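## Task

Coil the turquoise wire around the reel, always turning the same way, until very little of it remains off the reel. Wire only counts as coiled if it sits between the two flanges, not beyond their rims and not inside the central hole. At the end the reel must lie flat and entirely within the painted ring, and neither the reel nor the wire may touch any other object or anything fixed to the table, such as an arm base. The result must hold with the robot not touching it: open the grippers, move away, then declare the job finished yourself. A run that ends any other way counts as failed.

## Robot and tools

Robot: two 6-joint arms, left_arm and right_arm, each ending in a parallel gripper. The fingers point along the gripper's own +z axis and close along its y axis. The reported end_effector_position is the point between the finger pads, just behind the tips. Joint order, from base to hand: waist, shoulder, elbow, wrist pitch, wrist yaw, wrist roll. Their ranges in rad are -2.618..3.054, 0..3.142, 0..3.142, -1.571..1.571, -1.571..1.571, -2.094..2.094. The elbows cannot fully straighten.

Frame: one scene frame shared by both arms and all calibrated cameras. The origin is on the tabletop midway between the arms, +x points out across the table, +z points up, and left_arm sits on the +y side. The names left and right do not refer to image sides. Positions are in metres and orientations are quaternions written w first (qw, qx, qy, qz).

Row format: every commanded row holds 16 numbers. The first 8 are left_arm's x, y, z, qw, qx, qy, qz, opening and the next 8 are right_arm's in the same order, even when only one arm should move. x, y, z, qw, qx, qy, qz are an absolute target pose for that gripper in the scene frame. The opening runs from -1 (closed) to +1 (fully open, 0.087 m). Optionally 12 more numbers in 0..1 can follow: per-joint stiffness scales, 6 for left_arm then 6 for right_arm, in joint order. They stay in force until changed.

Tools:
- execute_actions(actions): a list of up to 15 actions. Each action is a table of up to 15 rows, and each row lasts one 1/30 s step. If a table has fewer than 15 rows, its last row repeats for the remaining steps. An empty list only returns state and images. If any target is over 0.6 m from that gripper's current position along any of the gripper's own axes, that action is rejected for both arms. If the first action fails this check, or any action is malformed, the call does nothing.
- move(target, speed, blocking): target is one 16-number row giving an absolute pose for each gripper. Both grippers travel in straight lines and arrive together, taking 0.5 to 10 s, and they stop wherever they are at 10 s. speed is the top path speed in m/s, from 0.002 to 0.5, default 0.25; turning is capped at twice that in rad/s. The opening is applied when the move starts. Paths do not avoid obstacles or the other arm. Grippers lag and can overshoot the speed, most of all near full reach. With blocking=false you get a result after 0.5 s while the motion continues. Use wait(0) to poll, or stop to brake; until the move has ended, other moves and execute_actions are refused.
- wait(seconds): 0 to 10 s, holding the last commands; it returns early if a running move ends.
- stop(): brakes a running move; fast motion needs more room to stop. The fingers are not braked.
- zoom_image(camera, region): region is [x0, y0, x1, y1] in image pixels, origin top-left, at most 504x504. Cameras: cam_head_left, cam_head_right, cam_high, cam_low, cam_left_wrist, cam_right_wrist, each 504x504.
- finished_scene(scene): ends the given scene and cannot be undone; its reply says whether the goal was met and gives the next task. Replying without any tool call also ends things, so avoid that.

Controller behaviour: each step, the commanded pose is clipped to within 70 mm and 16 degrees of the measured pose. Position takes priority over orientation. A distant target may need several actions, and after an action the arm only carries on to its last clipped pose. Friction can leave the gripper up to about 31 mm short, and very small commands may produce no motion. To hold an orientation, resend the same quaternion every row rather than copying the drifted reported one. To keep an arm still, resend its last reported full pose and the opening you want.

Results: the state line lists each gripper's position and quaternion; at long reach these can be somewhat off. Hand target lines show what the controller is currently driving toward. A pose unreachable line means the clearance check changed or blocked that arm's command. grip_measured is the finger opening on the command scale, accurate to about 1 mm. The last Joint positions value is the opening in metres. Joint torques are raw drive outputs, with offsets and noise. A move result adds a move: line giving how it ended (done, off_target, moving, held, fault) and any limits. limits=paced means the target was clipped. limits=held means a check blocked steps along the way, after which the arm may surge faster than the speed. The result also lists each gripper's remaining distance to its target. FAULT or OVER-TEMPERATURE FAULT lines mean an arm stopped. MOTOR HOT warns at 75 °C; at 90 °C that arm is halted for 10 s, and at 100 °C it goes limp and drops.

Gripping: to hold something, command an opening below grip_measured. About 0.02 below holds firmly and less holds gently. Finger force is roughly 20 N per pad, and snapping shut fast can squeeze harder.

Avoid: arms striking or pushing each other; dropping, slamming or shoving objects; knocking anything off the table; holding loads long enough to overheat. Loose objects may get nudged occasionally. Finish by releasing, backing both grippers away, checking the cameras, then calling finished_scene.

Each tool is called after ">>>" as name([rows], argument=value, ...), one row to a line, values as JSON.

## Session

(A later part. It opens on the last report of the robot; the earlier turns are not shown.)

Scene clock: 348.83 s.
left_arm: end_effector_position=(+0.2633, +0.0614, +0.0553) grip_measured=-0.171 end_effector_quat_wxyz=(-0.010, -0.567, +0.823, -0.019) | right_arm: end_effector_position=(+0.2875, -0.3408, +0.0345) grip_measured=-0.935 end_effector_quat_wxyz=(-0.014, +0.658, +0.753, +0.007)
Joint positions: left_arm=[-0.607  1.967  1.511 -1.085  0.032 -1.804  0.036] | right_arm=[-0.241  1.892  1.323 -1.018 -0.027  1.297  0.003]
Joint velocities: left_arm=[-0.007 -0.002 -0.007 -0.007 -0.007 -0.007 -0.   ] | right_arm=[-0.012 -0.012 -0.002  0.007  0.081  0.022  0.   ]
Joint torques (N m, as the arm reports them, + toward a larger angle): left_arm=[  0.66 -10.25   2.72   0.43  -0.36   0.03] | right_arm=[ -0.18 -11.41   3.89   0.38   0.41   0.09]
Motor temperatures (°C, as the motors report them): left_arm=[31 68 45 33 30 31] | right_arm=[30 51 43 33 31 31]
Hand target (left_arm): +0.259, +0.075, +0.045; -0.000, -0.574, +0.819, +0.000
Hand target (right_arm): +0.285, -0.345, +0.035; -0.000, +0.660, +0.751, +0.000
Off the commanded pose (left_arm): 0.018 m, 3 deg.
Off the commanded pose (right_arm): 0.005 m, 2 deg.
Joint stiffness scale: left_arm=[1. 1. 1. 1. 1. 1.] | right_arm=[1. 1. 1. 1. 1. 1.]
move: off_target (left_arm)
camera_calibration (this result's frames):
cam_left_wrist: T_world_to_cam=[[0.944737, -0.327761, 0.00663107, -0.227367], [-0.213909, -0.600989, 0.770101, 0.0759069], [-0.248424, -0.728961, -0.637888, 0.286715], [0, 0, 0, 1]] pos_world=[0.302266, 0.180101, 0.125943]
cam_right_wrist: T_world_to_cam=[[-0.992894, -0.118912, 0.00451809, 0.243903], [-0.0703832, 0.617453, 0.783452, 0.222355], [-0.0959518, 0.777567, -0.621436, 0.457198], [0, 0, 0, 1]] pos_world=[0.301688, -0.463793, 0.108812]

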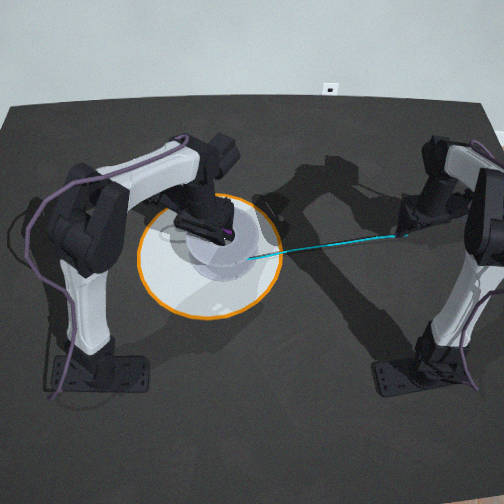

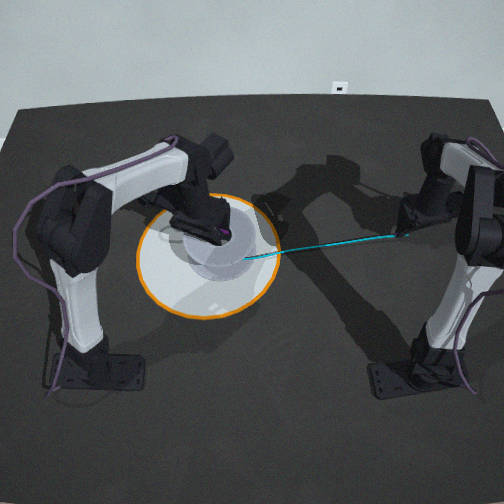

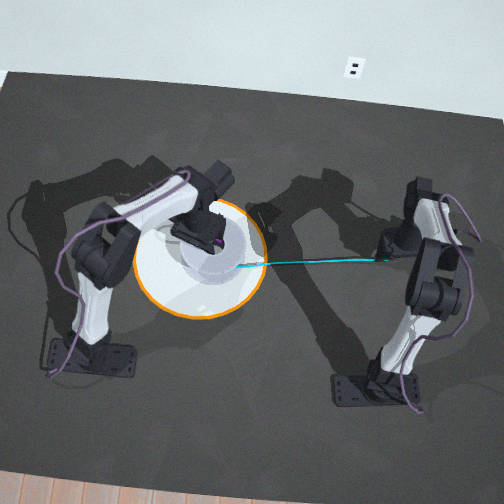

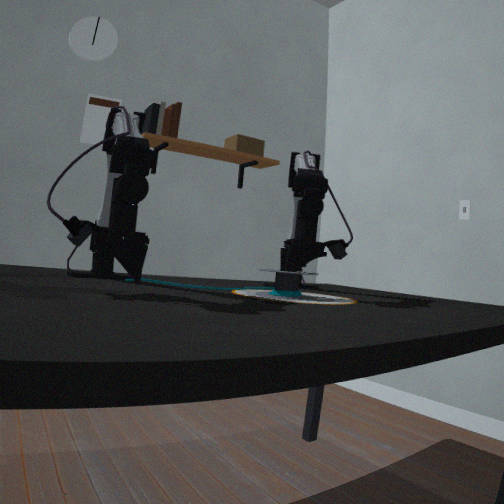

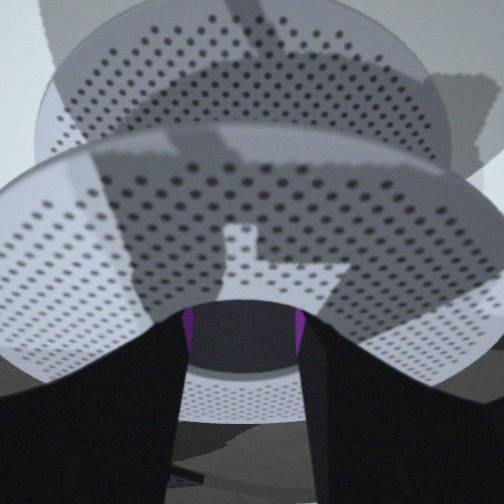

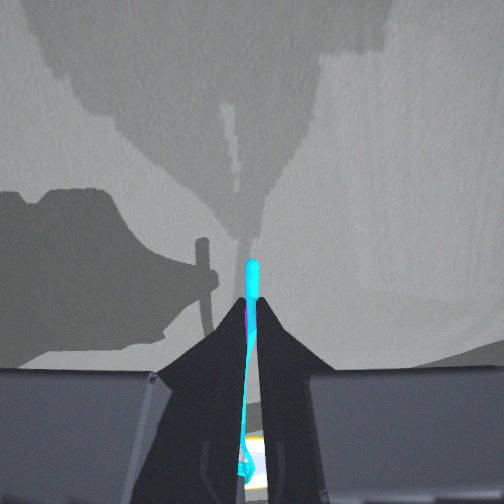

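The wire is taut, so this cycle feeds a bit more.

>>> move(target=[0.259,0.075,0.045,0,0.423,0.906,0,0.3, 0.273,-0.265,0.035,0,0.66,0.751,0,-1], speed=0.25)

>>> move(target=[0.259,0.075,0.045,0,0.954,0.301,0,0.3, 0.264,-0.208,0.035,0,0.66,0.751,0,-1], speed=0.25)

>>> move(target=[0.259,0.075,0.05,0,0.954,0.301,0,-1, 0.264,-0.208,0.035,0,0.66,0.751,0,-1], speed=0.25)

>>> move(target=[0.259,0.075,0.05,0,0.342,0.94,0,-1, 0.264,-0.208,0.035,0,0.66,0.751,0,-1], speed=0.5)

>>> move(target=[0.259,0.075,0.05,0,-0.574,0.819,0,-1, 0.264,-0.208,0.035,0,0.66,0.751,0,-1], speed=0.5)

>>> move(target=[0.259,0.075,0.045,0,-0.574,0.819,0,0.3, 0.264,-0.208,0.035,0,0.66,0.751,0,-1], speed=0.25)

Scene clock: 362.20 s.
left_arm: end_effector_position=(+0.2565, +0.0760, +0.0547) grip_measured=-0.171 end_effector_quat_wxyz=(+0.004, +0.408, +0.913, -0.008) | right_arm: end_effector_position=(+0.2764, -0.2626, +0.0350) grip_measured=-0.935 end_effector_quat_wxyz=(-0.014, +0.660, +0.751, +0.004)
Joint positions: left_arm=[-0.717  2.135  1.768 -1.192  0.014  0.134  0.036] | right_arm=[-0.005  1.845  1.265 -1.004 -0.025  1.541  0.003]
Joint velocities: left_arm=[ 0.012 -0.007  0.007 -0.022 -0.037 -0.051  0.   ] | right_arm=[ 0.007 -0.007  0.007  0.037  0.007  0.081 -0.002]
Joint torques (N m, as the arm reports them, + toward a larger angle): left_arm=[-0.66 -9.11  5.84  0.59 -0.1   0.32] | right_arm=[  0.46 -10.69   4.04   0.35   0.26   0.1 ]
Motor temperatures (°C, as the motors report them): left_arm=[31 68 45 33 30 31] | right_arm=[30 51 43 33 31 31]
Hand target (left_arm): +0.258, +0.075, +0.044; -0.000, +0.423, +0.906, -0.000
Hand target (right_arm): +0.273, -0.263, +0.035; -0.004, +0.660, +0.751, +0.001
Off the commanded pose (left_arm): 0.010 m, 2 deg.
Off the commanded pose (right_arm): 0.004 m, 2 deg.
Joint stiffness scale: left_arm=[1. 1. 1. 1. 1. 1.] | right_arm=[1. 1. 1. 1. 1. 1.]
move: done
camera_calibration (this result's frames):
cam_left_wrist: T_world_to_cam=[[-0.724757, -0.689004, -0.000800672, 0.239896], [-0.467048, 0.490429, 0.735762, 0.0674787], [-0.50655, 0.533622, -0.67724, 0.267643], [0, 0, 0, 1]] pos_world=[0.340957, -0.0106247, 0.131802]
cam_right_wrist: T_world_to_cam=[[-0.993691, -0.111819, 0.0086308, 0.24412], [-0.0633061, 0.622768, 0.779842, 0.172462], [-0.0925762, 0.774375, -0.625917, 0.394066], [0, 0, 0, 1]] pos_world=[0.289979, -0.385261, 0.110052]

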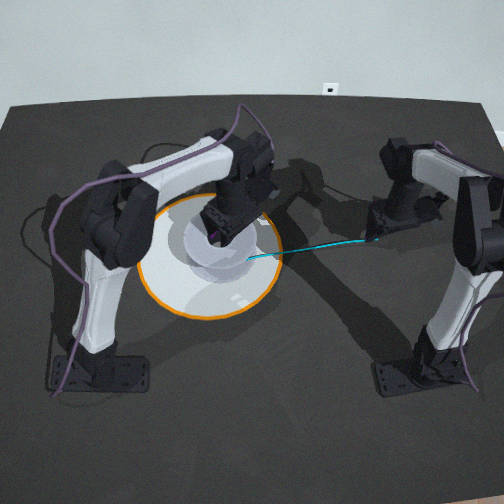

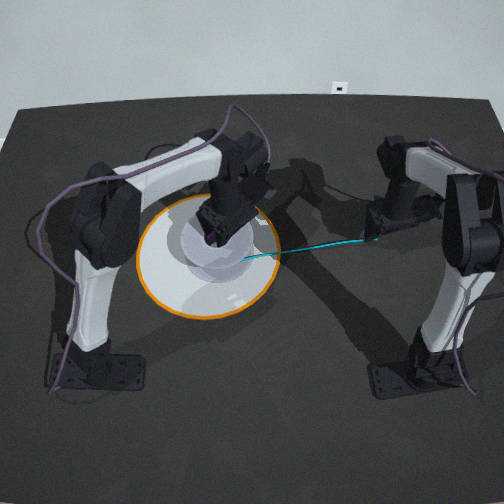

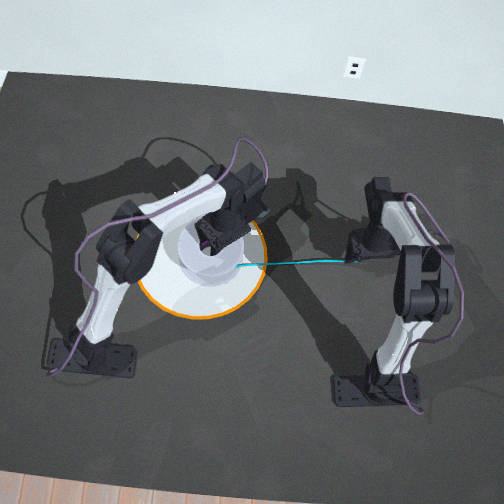

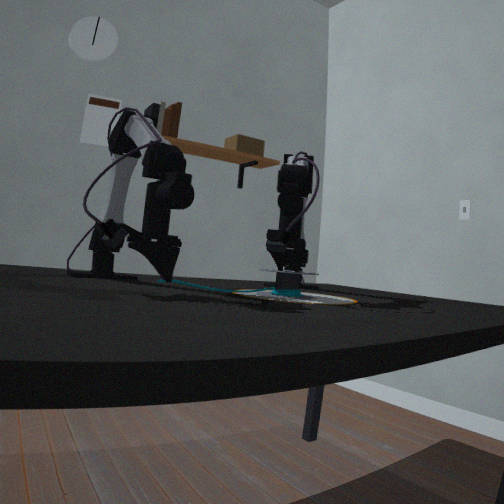

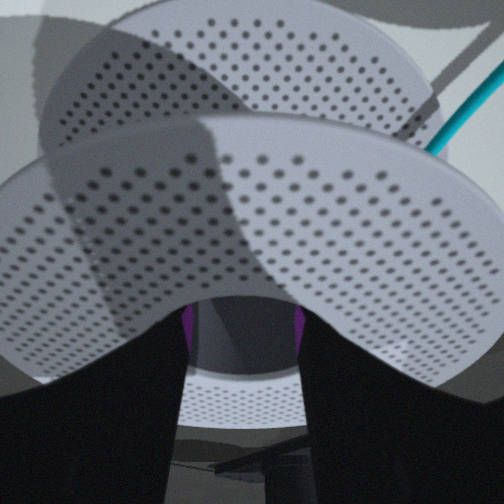

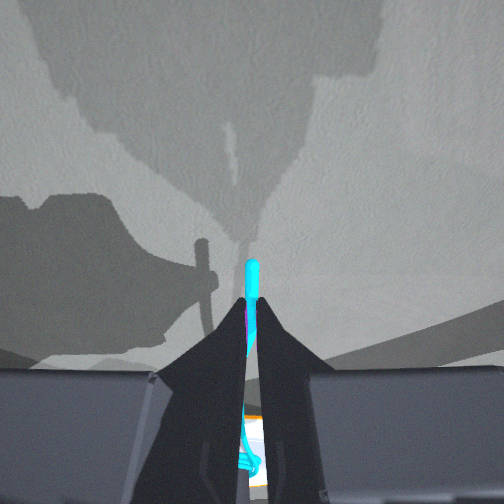

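Scene clock: 366.13 s.
left_arm: end_effector_position=(+0.2651, +0.0762, +0.0547) grip_measured=-0.171 end_effector_quat_wxyz=(+0.001, +0.949, +0.316, +0.007) | right_arm: end_effector_position=(+0.2652, -0.2068, +0.0347) grip_measured=-0.935 end_effector_quat_wxyz=(-0.012, +0.661, +0.751, +0.000)
Joint positions: left_arm=[-0.808  1.972  1.521 -1.112 -0.011  1.701  0.036] | right_arm=[ 0.172  1.845  1.265 -1.004 -0.021  1.719  0.003]
Joint velocities: left_arm=[-0.012 -0.002  0.007 -0.007  0.037 -0.037 -0.001] | right_arm=[-0.007 -0.007 -0.002 -0.037 -0.037 -0.066 -0.   ]
Joint torques (N m, as the arm reports them, + toward a larger angle): left_arm=[-0.65 -9.73  3.21  0.58  0.2   0.29] | right_arm=[  0.41 -10.12   4.45   0.31   0.25   0.09]
Motor temperatures (°C, as the motors report them): left_arm=[31 69 45 33 30 31] | right_arm=[30 51 43 33 31 31]
Hand target (left_arm): +0.259, +0.075, +0.045; -0.001, +0.954, +0.301, -0.001
Hand target (right_arm): +0.264, -0.207, +0.035; -0.003, +0.660, +0.751, +0.000
Off the commanded pose (left_arm): 0.011 m, 2 deg.
Off the commanded pose (right_arm): 0.002 m, 1 deg.
Joint stiffness scale: left_arm=[1. 1. 1. 1. 1. 1.] | right_arm=[1. 1. 1. 1. 1. 1.]
move: off_target (left_arm)
camera_calibration (this result's frames):
cam_left_wrist: T_world_to_cam=[[-0.623099, 0.781892, -0.0198246, 0.10831], [0.505478, 0.421905, 0.752654, -0.182029], [0.596858, 0.458957, -0.658117, -0.0159362], [0, 0, 0, 1]] pos_world=[0.169011, -0.000574185, 0.128664]
cam_right_wrist: T_world_to_cam=[[-0.993776, -0.110722, 0.0122074, 0.239343], [-0.0604542, 0.628131, 0.775756, 0.13768], [-0.093561, 0.77019, -0.630915, 0.349165], [0, 0, 0, 1]] pos_world=[0.278845, -0.328904, 0.110566]

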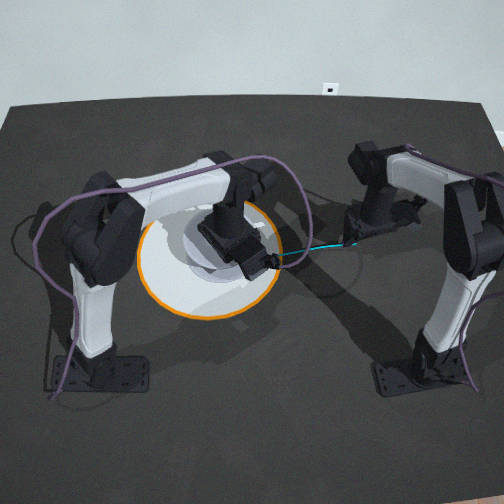

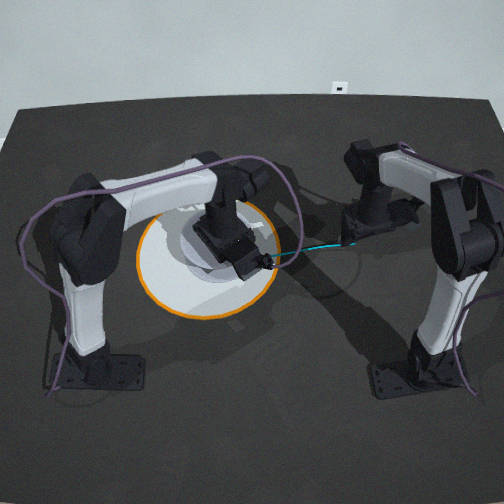

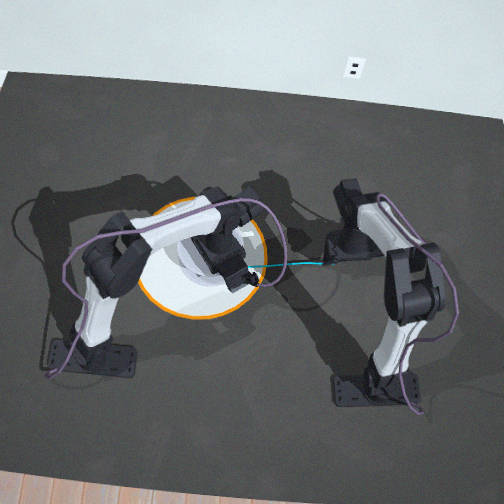

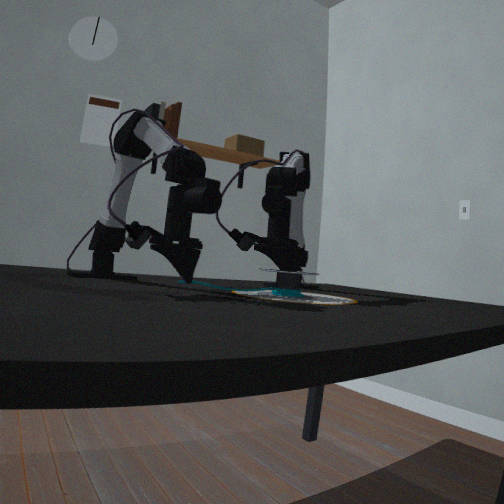

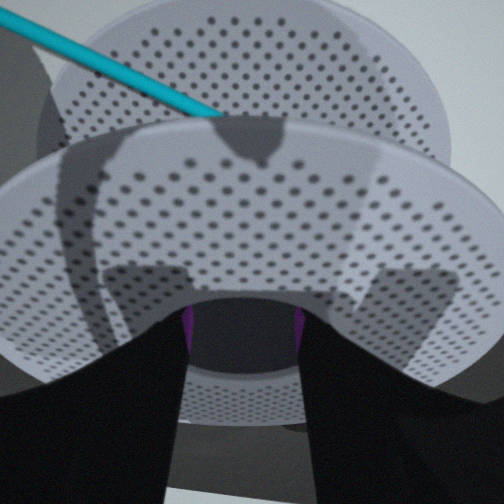

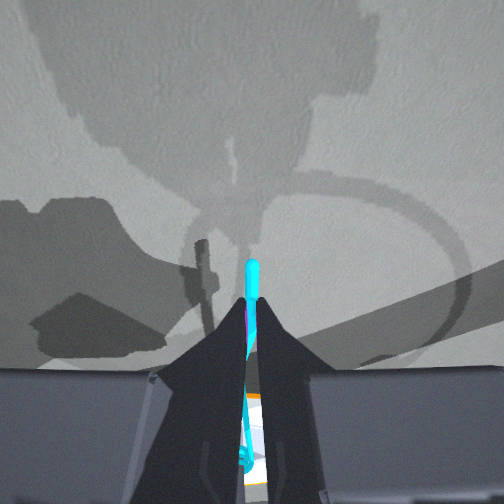

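Scene clock: 366.83 s.
left_arm: end_effector_position=(+0.2655, +0.0751, +0.0546) grip_measured=-1.000 end_effector_quat_wxyz=(+0.002, +0.951, +0.308, +0.006) | right_arm: end_effector_position=(+0.2662, -0.2071, +0.0346) grip_measured=-0.935 end_effector_quat_wxyz=(-0.010, +0.661, +0.751, +0.001)
Joint positions: left_arm=[-0.808  1.972  1.521 -1.11  -0.009  1.717  0.   ] | right_arm=[ 0.172  1.845  1.265 -1.    -0.017  1.719  0.003]
Joint velocities: left_arm=[-0.012  0.007 -0.002 -0.007 -0.051 -0.066  0.   ] | right_arm=[ 0.007 -0.012  0.002 -0.037 -0.081 -0.037 -0.001]
Joint torques (N m, as the arm reports them, + toward a larger angle): left_arm=[ -0.63 -10.08   4.06   0.4    0.19   0.17] | right_arm=[  0.36 -10.25   4.26   0.39   0.25   0.06]
Motor temperatures (°C, as the motors report them): left_arm=[31 69 45 33 30 31] | right_arm=[30 51 43 33 31 31]
Hand target (left_arm): +0.259, +0.075, +0.050; -0.000, +0.954, +0.301, -0.000
Hand target (right_arm): +0.264, -0.208, +0.035; -0.000, +0.660, +0.751, +0.000
Off the commanded pose (left_arm): 0.008 m, 1 deg.
Off the commanded pose (right_arm): 0.002 m, 1 deg.
Joint stiffness scale: left_arm=[1. 1. 1. 1. 1. 1.] | right_arm=[1. 1. 1. 1. 1. 1.]
move: done
camera_calibration (this result's frames):
cam_left_wrist: T_world_to_cam=[[-0.610789, 0.791505, -0.021374, 0.105466], [0.512271, 0.415605, 0.751565, -0.183024], [0.603751, 0.448099, -0.659312, -0.0167014], [0, 0, 0, 1]] pos_world=[0.168259, 0.000072779, 0.128797]
cam_right_wrist: T_world_to_cam=[[-0.993815, -0.110737, 0.00825928, 0.240427], [-0.0637623, 0.629966, 0.774001, 0.139388], [-0.0909138, 0.768688, -0.63313, 0.348495], [0, 0, 0, 1]] pos_world=[0.279511, -0.329069, 0.110771]

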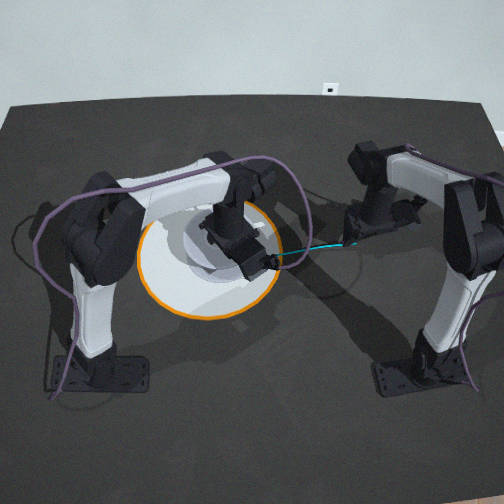

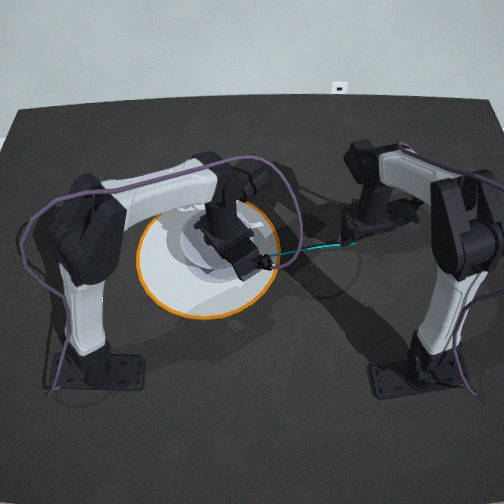

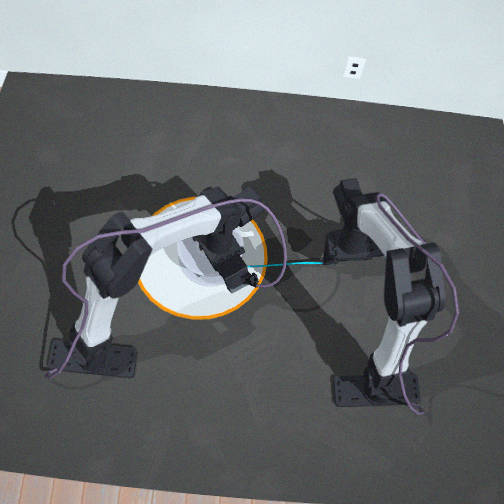

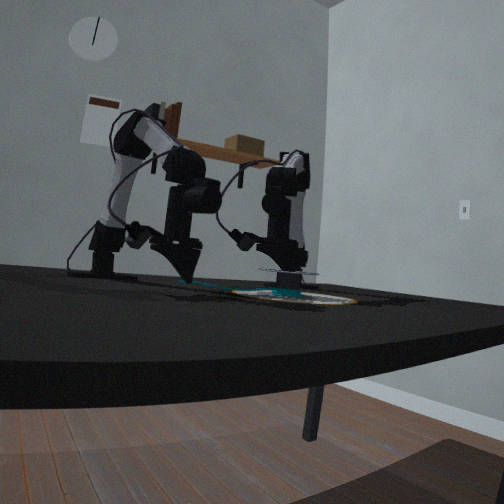

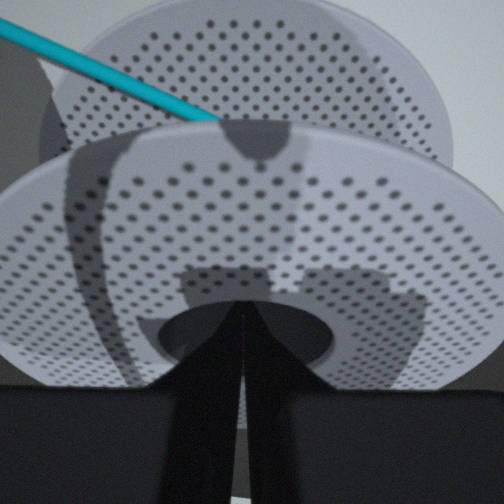

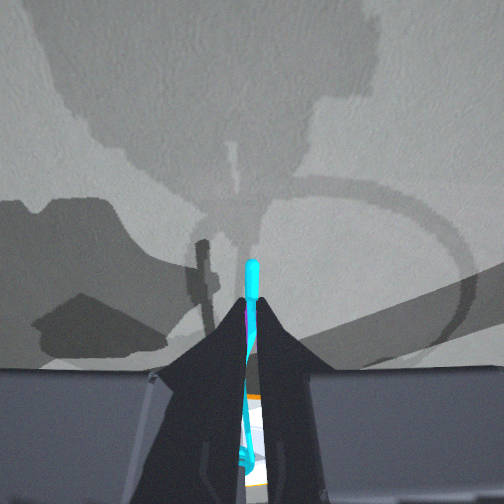

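Scene clock: 369.37 s.
left_arm: end_effector_position=(+0.2535, +0.0780, +0.0485) grip_measured=-1.000 end_effector_quat_wxyz=(-0.003, +0.349, +0.937, +0.004) | right_arm: end_effector_position=(+0.2663, -0.2072, +0.0346) grip_measured=-0.935 end_effector_quat_wxyz=(-0.010, +0.661, +0.751, +0.001)
Joint positions: left_arm=[-0.714  2.146  1.758 -1.19  -0.005  0.01   0.   ] | right_arm=[ 0.172  1.845  1.265 -1.    -0.017  1.719  0.003]
Joint velocities: left_arm=[-0.002 -0.007 -0.002  0.051  0.037 -0.081  0.   ] | right_arm=[-0.007 -0.007  0.002 -0.081 -0.066  0.037 -0.   ]
Joint torques (N m, as the arm reports them, + toward a larger angle): left_arm=[  0.49 -10.05   7.89   0.36   0.07   0.08] | right_arm=[  0.43 -10.51   4.14   0.31   0.26   0.05]
Motor temperatures (°C, as the motors report them): left_arm=[31 69 45 33 30 31] | right_arm=[30 51 43 33 31 31]
Hand target (left_arm): +0.259, +0.075, +0.050; +0.001, +0.342, +0.940, -0.000
Hand target (right_arm): +0.264, -0.208, +0.035; -0.000, +0.660, +0.751, +0.000
Off the commanded pose (left_arm): 0.006 m, 1 deg.
Off the commanded pose (right_arm): 0.002 m, 1 deg.
Joint stiffness scale: left_arm=[1. 1. 1. 1. 1. 1.] | right_arm=[1. 1. 1. 1. 1. 1.]
move: done
camera_calibration (this result's frames):
cam_left_wrist: T_world_to_cam=[[-0.630752, -0.775768, -0.0183104, 0.222844], [-0.521764, 0.406528, 0.749998, 0.0894208], [-0.574381, 0.482617, -0.661186, 0.281255], [0, 0, 0, 1]] pos_world=[0.348763, 0.000784713, 0.122977]
cam_right_wrist: T_world_to_cam=[[-0.993819, -0.110739, 0.0078206, 0.240547], [-0.064129, 0.630169, 0.773805, 0.139577], [-0.0906185, 0.76852, -0.633376, 0.34842], [0, 0, 0, 1]] pos_world=[0.279585, -0.329087, 0.110794]

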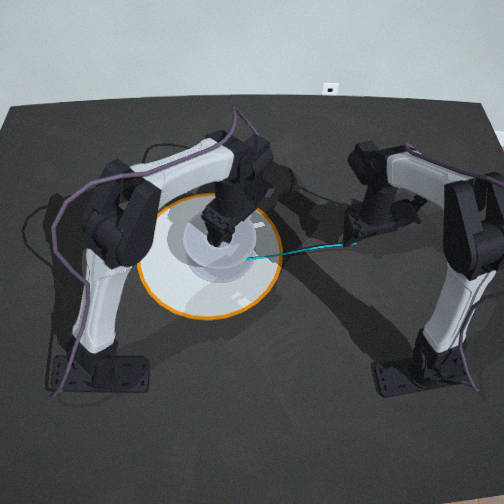

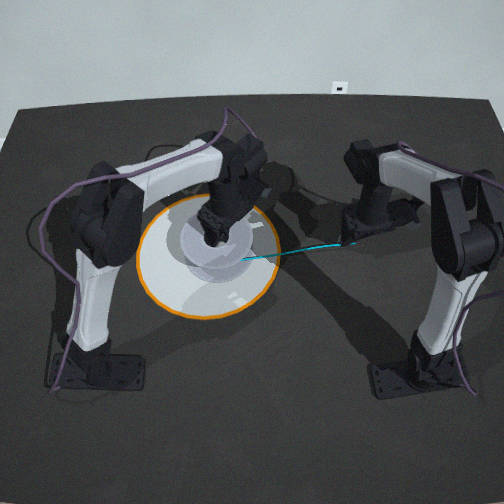

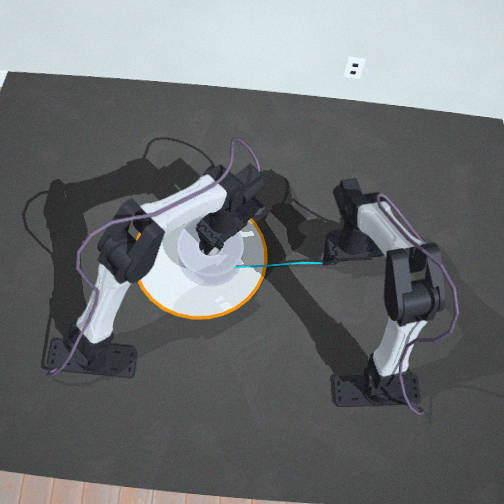

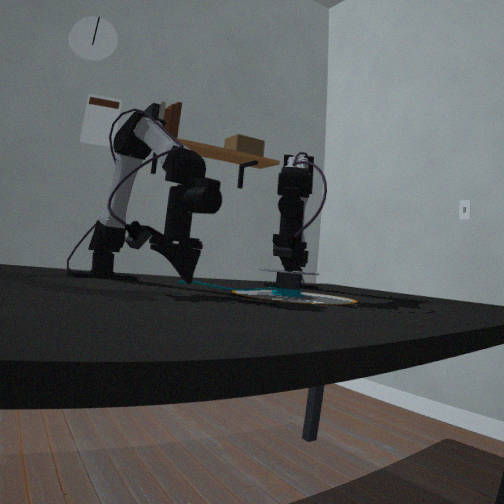

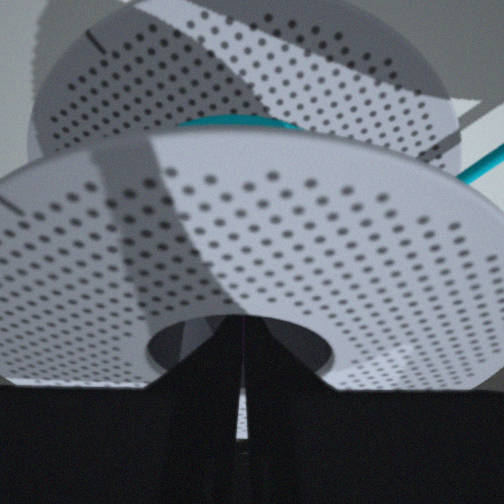

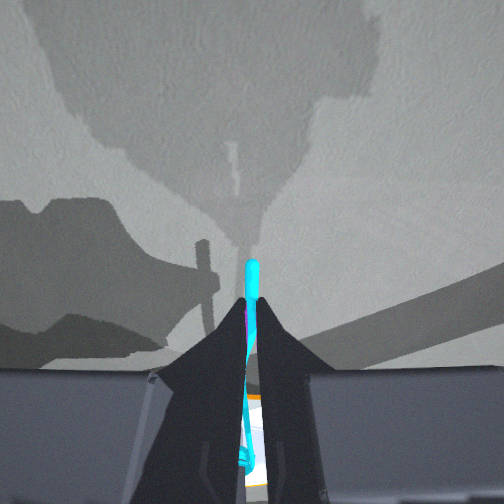

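Scene clock: 372.07 s.
left_arm: end_effector_position=(+0.2604, +0.0717, +0.0481) grip_measured=-1.000 end_effector_quat_wxyz=(-0.006, -0.569, +0.822, +0.004) | right_arm: end_effector_position=(+0.2663, -0.2072, +0.0346) grip_measured=-0.935 end_effector_quat_wxyz=(-0.010, +0.661, +0.751, +0.001)
Joint positions: left_arm=[-0.6    1.978  1.503 -1.108  0.008 -1.802  0.   ] | right_arm=[ 0.172  1.845  1.265 -1.    -0.017  1.719  0.003]
Joint velocities: left_arm=[ 0.017  0.007 -0.017 -0.022 -0.022 -0.022  0.   ] | right_arm=[-0.007  0.012 -0.002  0.007  0.022  0.022 -0.   ]
Joint torques (N m, as the arm reports them, + toward a larger angle): left_arm=[  0.21 -11.43   4.17   0.34  -0.13   0.05] | right_arm=[  0.19 -10.43   4.28   0.3    0.28   0.05]
Motor temperatures (°C, as the motors report them): left_arm=[31 69 45 33 30 31] | right_arm=[30 51 43 33 31 31]
Hand target (left_arm): +0.260, +0.075, +0.051; +0.000, -0.574, +0.819, +0.000
Hand target (right_arm): +0.264, -0.208, +0.035; -0.000, +0.660, +0.751, +0.000
Off the commanded pose (left_arm): 0.004 m, 1 deg.
Off the commanded pose (right_arm): 0.002 m, 1 deg.
Joint stiffness scale: left_arm=[1. 1. 1. 1. 1. 1.] | right_arm=[1. 1. 1. 1. 1. 1.]
move: done
camera_calibration (this result's frames):
cam_left_wrist: T_world_to_cam=[[0.946105, -0.322811, -0.0260335, -0.220323], [-0.195917, -0.634498, 0.747682, 0.0857802], [-0.257878, -0.702285, -0.663547, 0.290655], [0, 0, 0, 1]] pos_world=[0.300208, 0.187428, 0.122991]
cam_right_wrist: T_world_to_cam=[[-0.993819, -0.110739, 0.0078206, 0.240547], [-0.064129, 0.630169, 0.773805, 0.139577], [-0.0906185, 0.76852, -0.633376, 0.34842], [0, 0, 0, 1]] pos_world=[0.279585, -0.329087, 0.110794]

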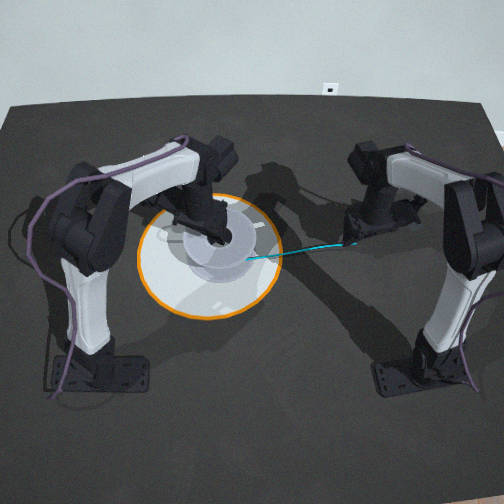

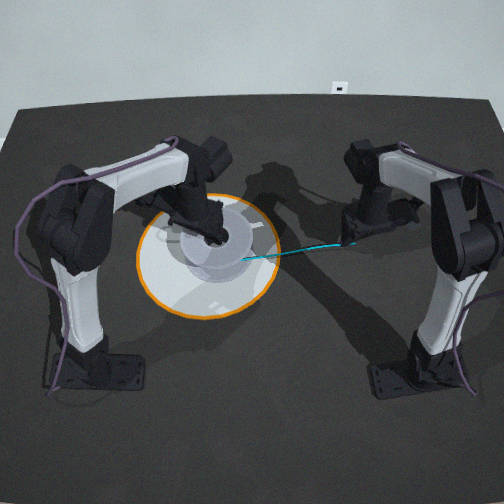

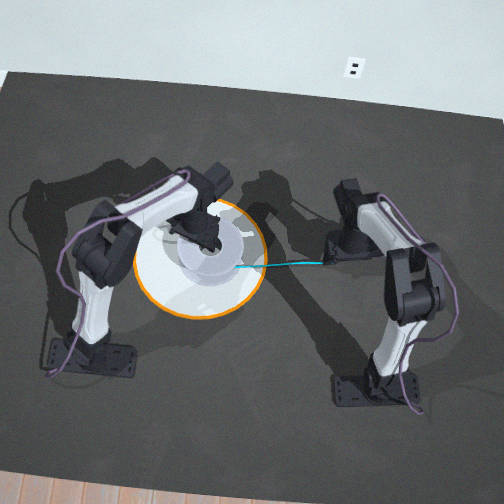

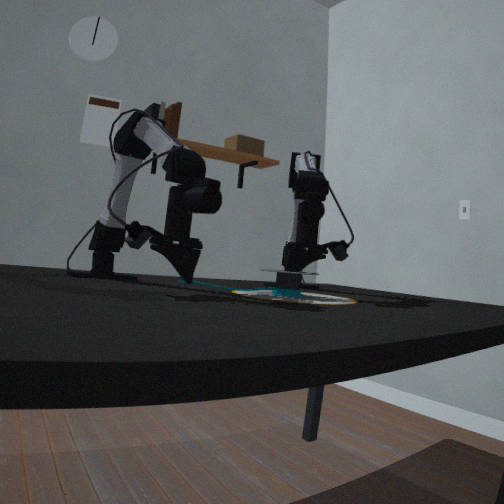

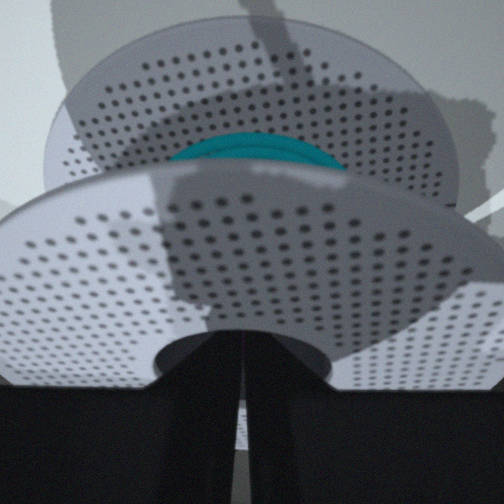

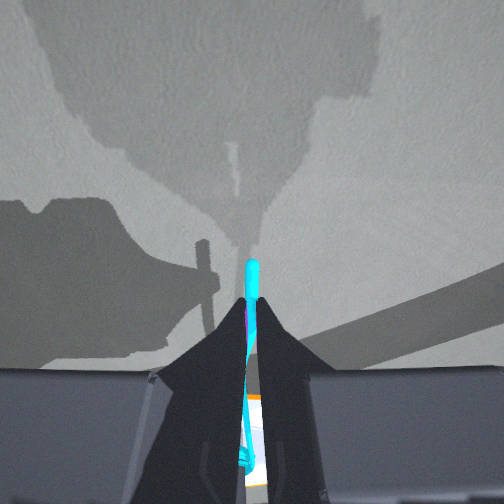

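Scene clock: 372.77 s.
left_arm: end_effector_position=(+0.2617, +0.0690, +0.0541) grip_measured=-0.182 end_effector_quat_wxyz=(-0.005, -0.570, +0.821, -0.007) | right_arm: end_effector_position=(+0.2663, -0.2073, +0.0345) grip_measured=-0.935 end_effector_quat_wxyz=(-0.009, +0.661, +0.751, +0.000)
Joint positions: left_arm=[-0.601  1.963  1.505 -1.103  0.014 -1.805  0.036] | right_arm=[ 0.172  1.845  1.265 -1.    -0.016  1.719  0.003]
Joint velocities: left_arm=[-0.022 -0.017 -0.022 -0.022 -0.037 -0.051  0.001] | right_arm=[-0.012 -0.012 -0.012  0.022  0.007  0.037  0.001]
Joint torques (N m, as the arm reports them, + toward a larger angle): left_arm=[ 0.21 -9.97  2.98  0.57 -0.19  0.03] | right_arm=[  0.46 -10.5    4.13   0.3    0.3    0.09]
Motor temperatures (°C, as the motors report them): left_arm=[31 69 45 33 30 31] | right_arm=[30 51 43 33 31 31]
Hand target (left_arm): +0.259, +0.075, +0.045; -0.000, -0.574, +0.819, +0.000
Hand target (right_arm): +0.264, -0.208, +0.035; -0.000, +0.660, +0.751, +0.000
Off the commanded pose (left_arm): 0.011 m, 1 deg.
Off the commanded pose (right_arm): 0.002 m, 1 deg.
Joint stiffness scale: left_arm=[1. 1. 1. 1. 1. 1.] | right_arm=[1. 1. 1. 1. 1. 1.]
move: off_target (left_arm)
camera_calibration (this result's frames):
cam_left_wrist: T_world_to_cam=[[0.94707, -0.32093, -0.00796262, -0.223682], [-0.204441, -0.62206, 0.755808, 0.080793], [-0.247514, -0.714174, -0.654745, 0.290745], [0, 0, 0, 1]] pos_world=[0.300323, 0.186115, 0.127519]
cam_right_wrist: T_world_to_cam=[[-0.99382, -0.11074, 0.00769588, 0.240573], [-0.0642939, 0.630737, 0.773329, 0.139865], [-0.0904928, 0.768054, -0.633959, 0.34839], [0, 0, 0, 1]] pos_world=[0.279606, -0.329159, 0.110852]

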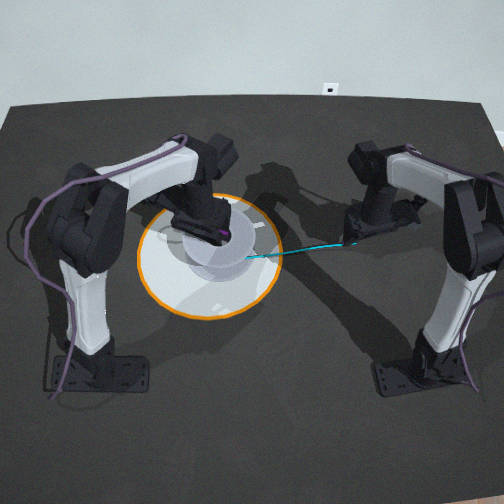

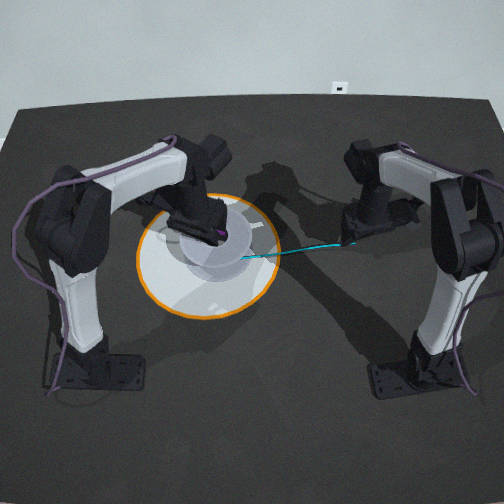

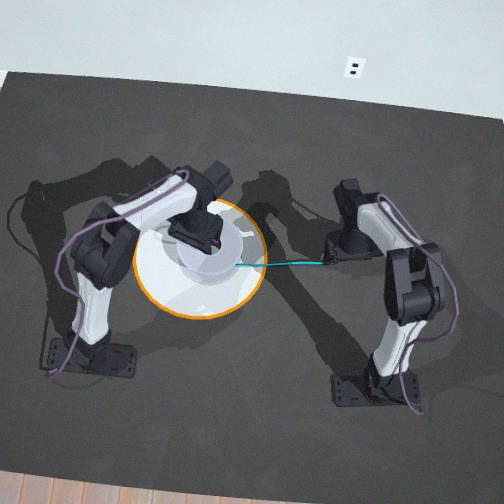

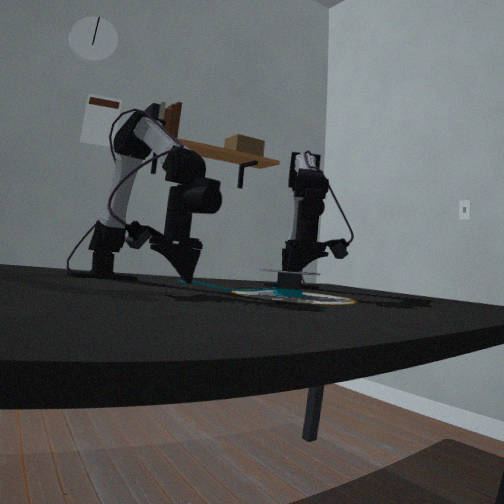

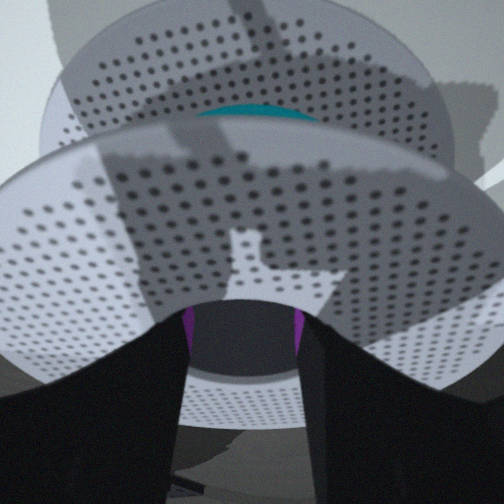

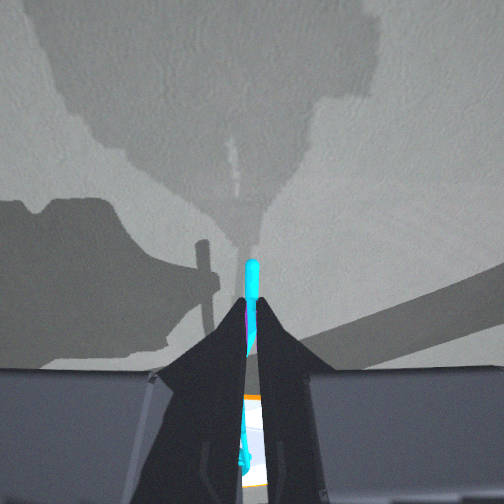

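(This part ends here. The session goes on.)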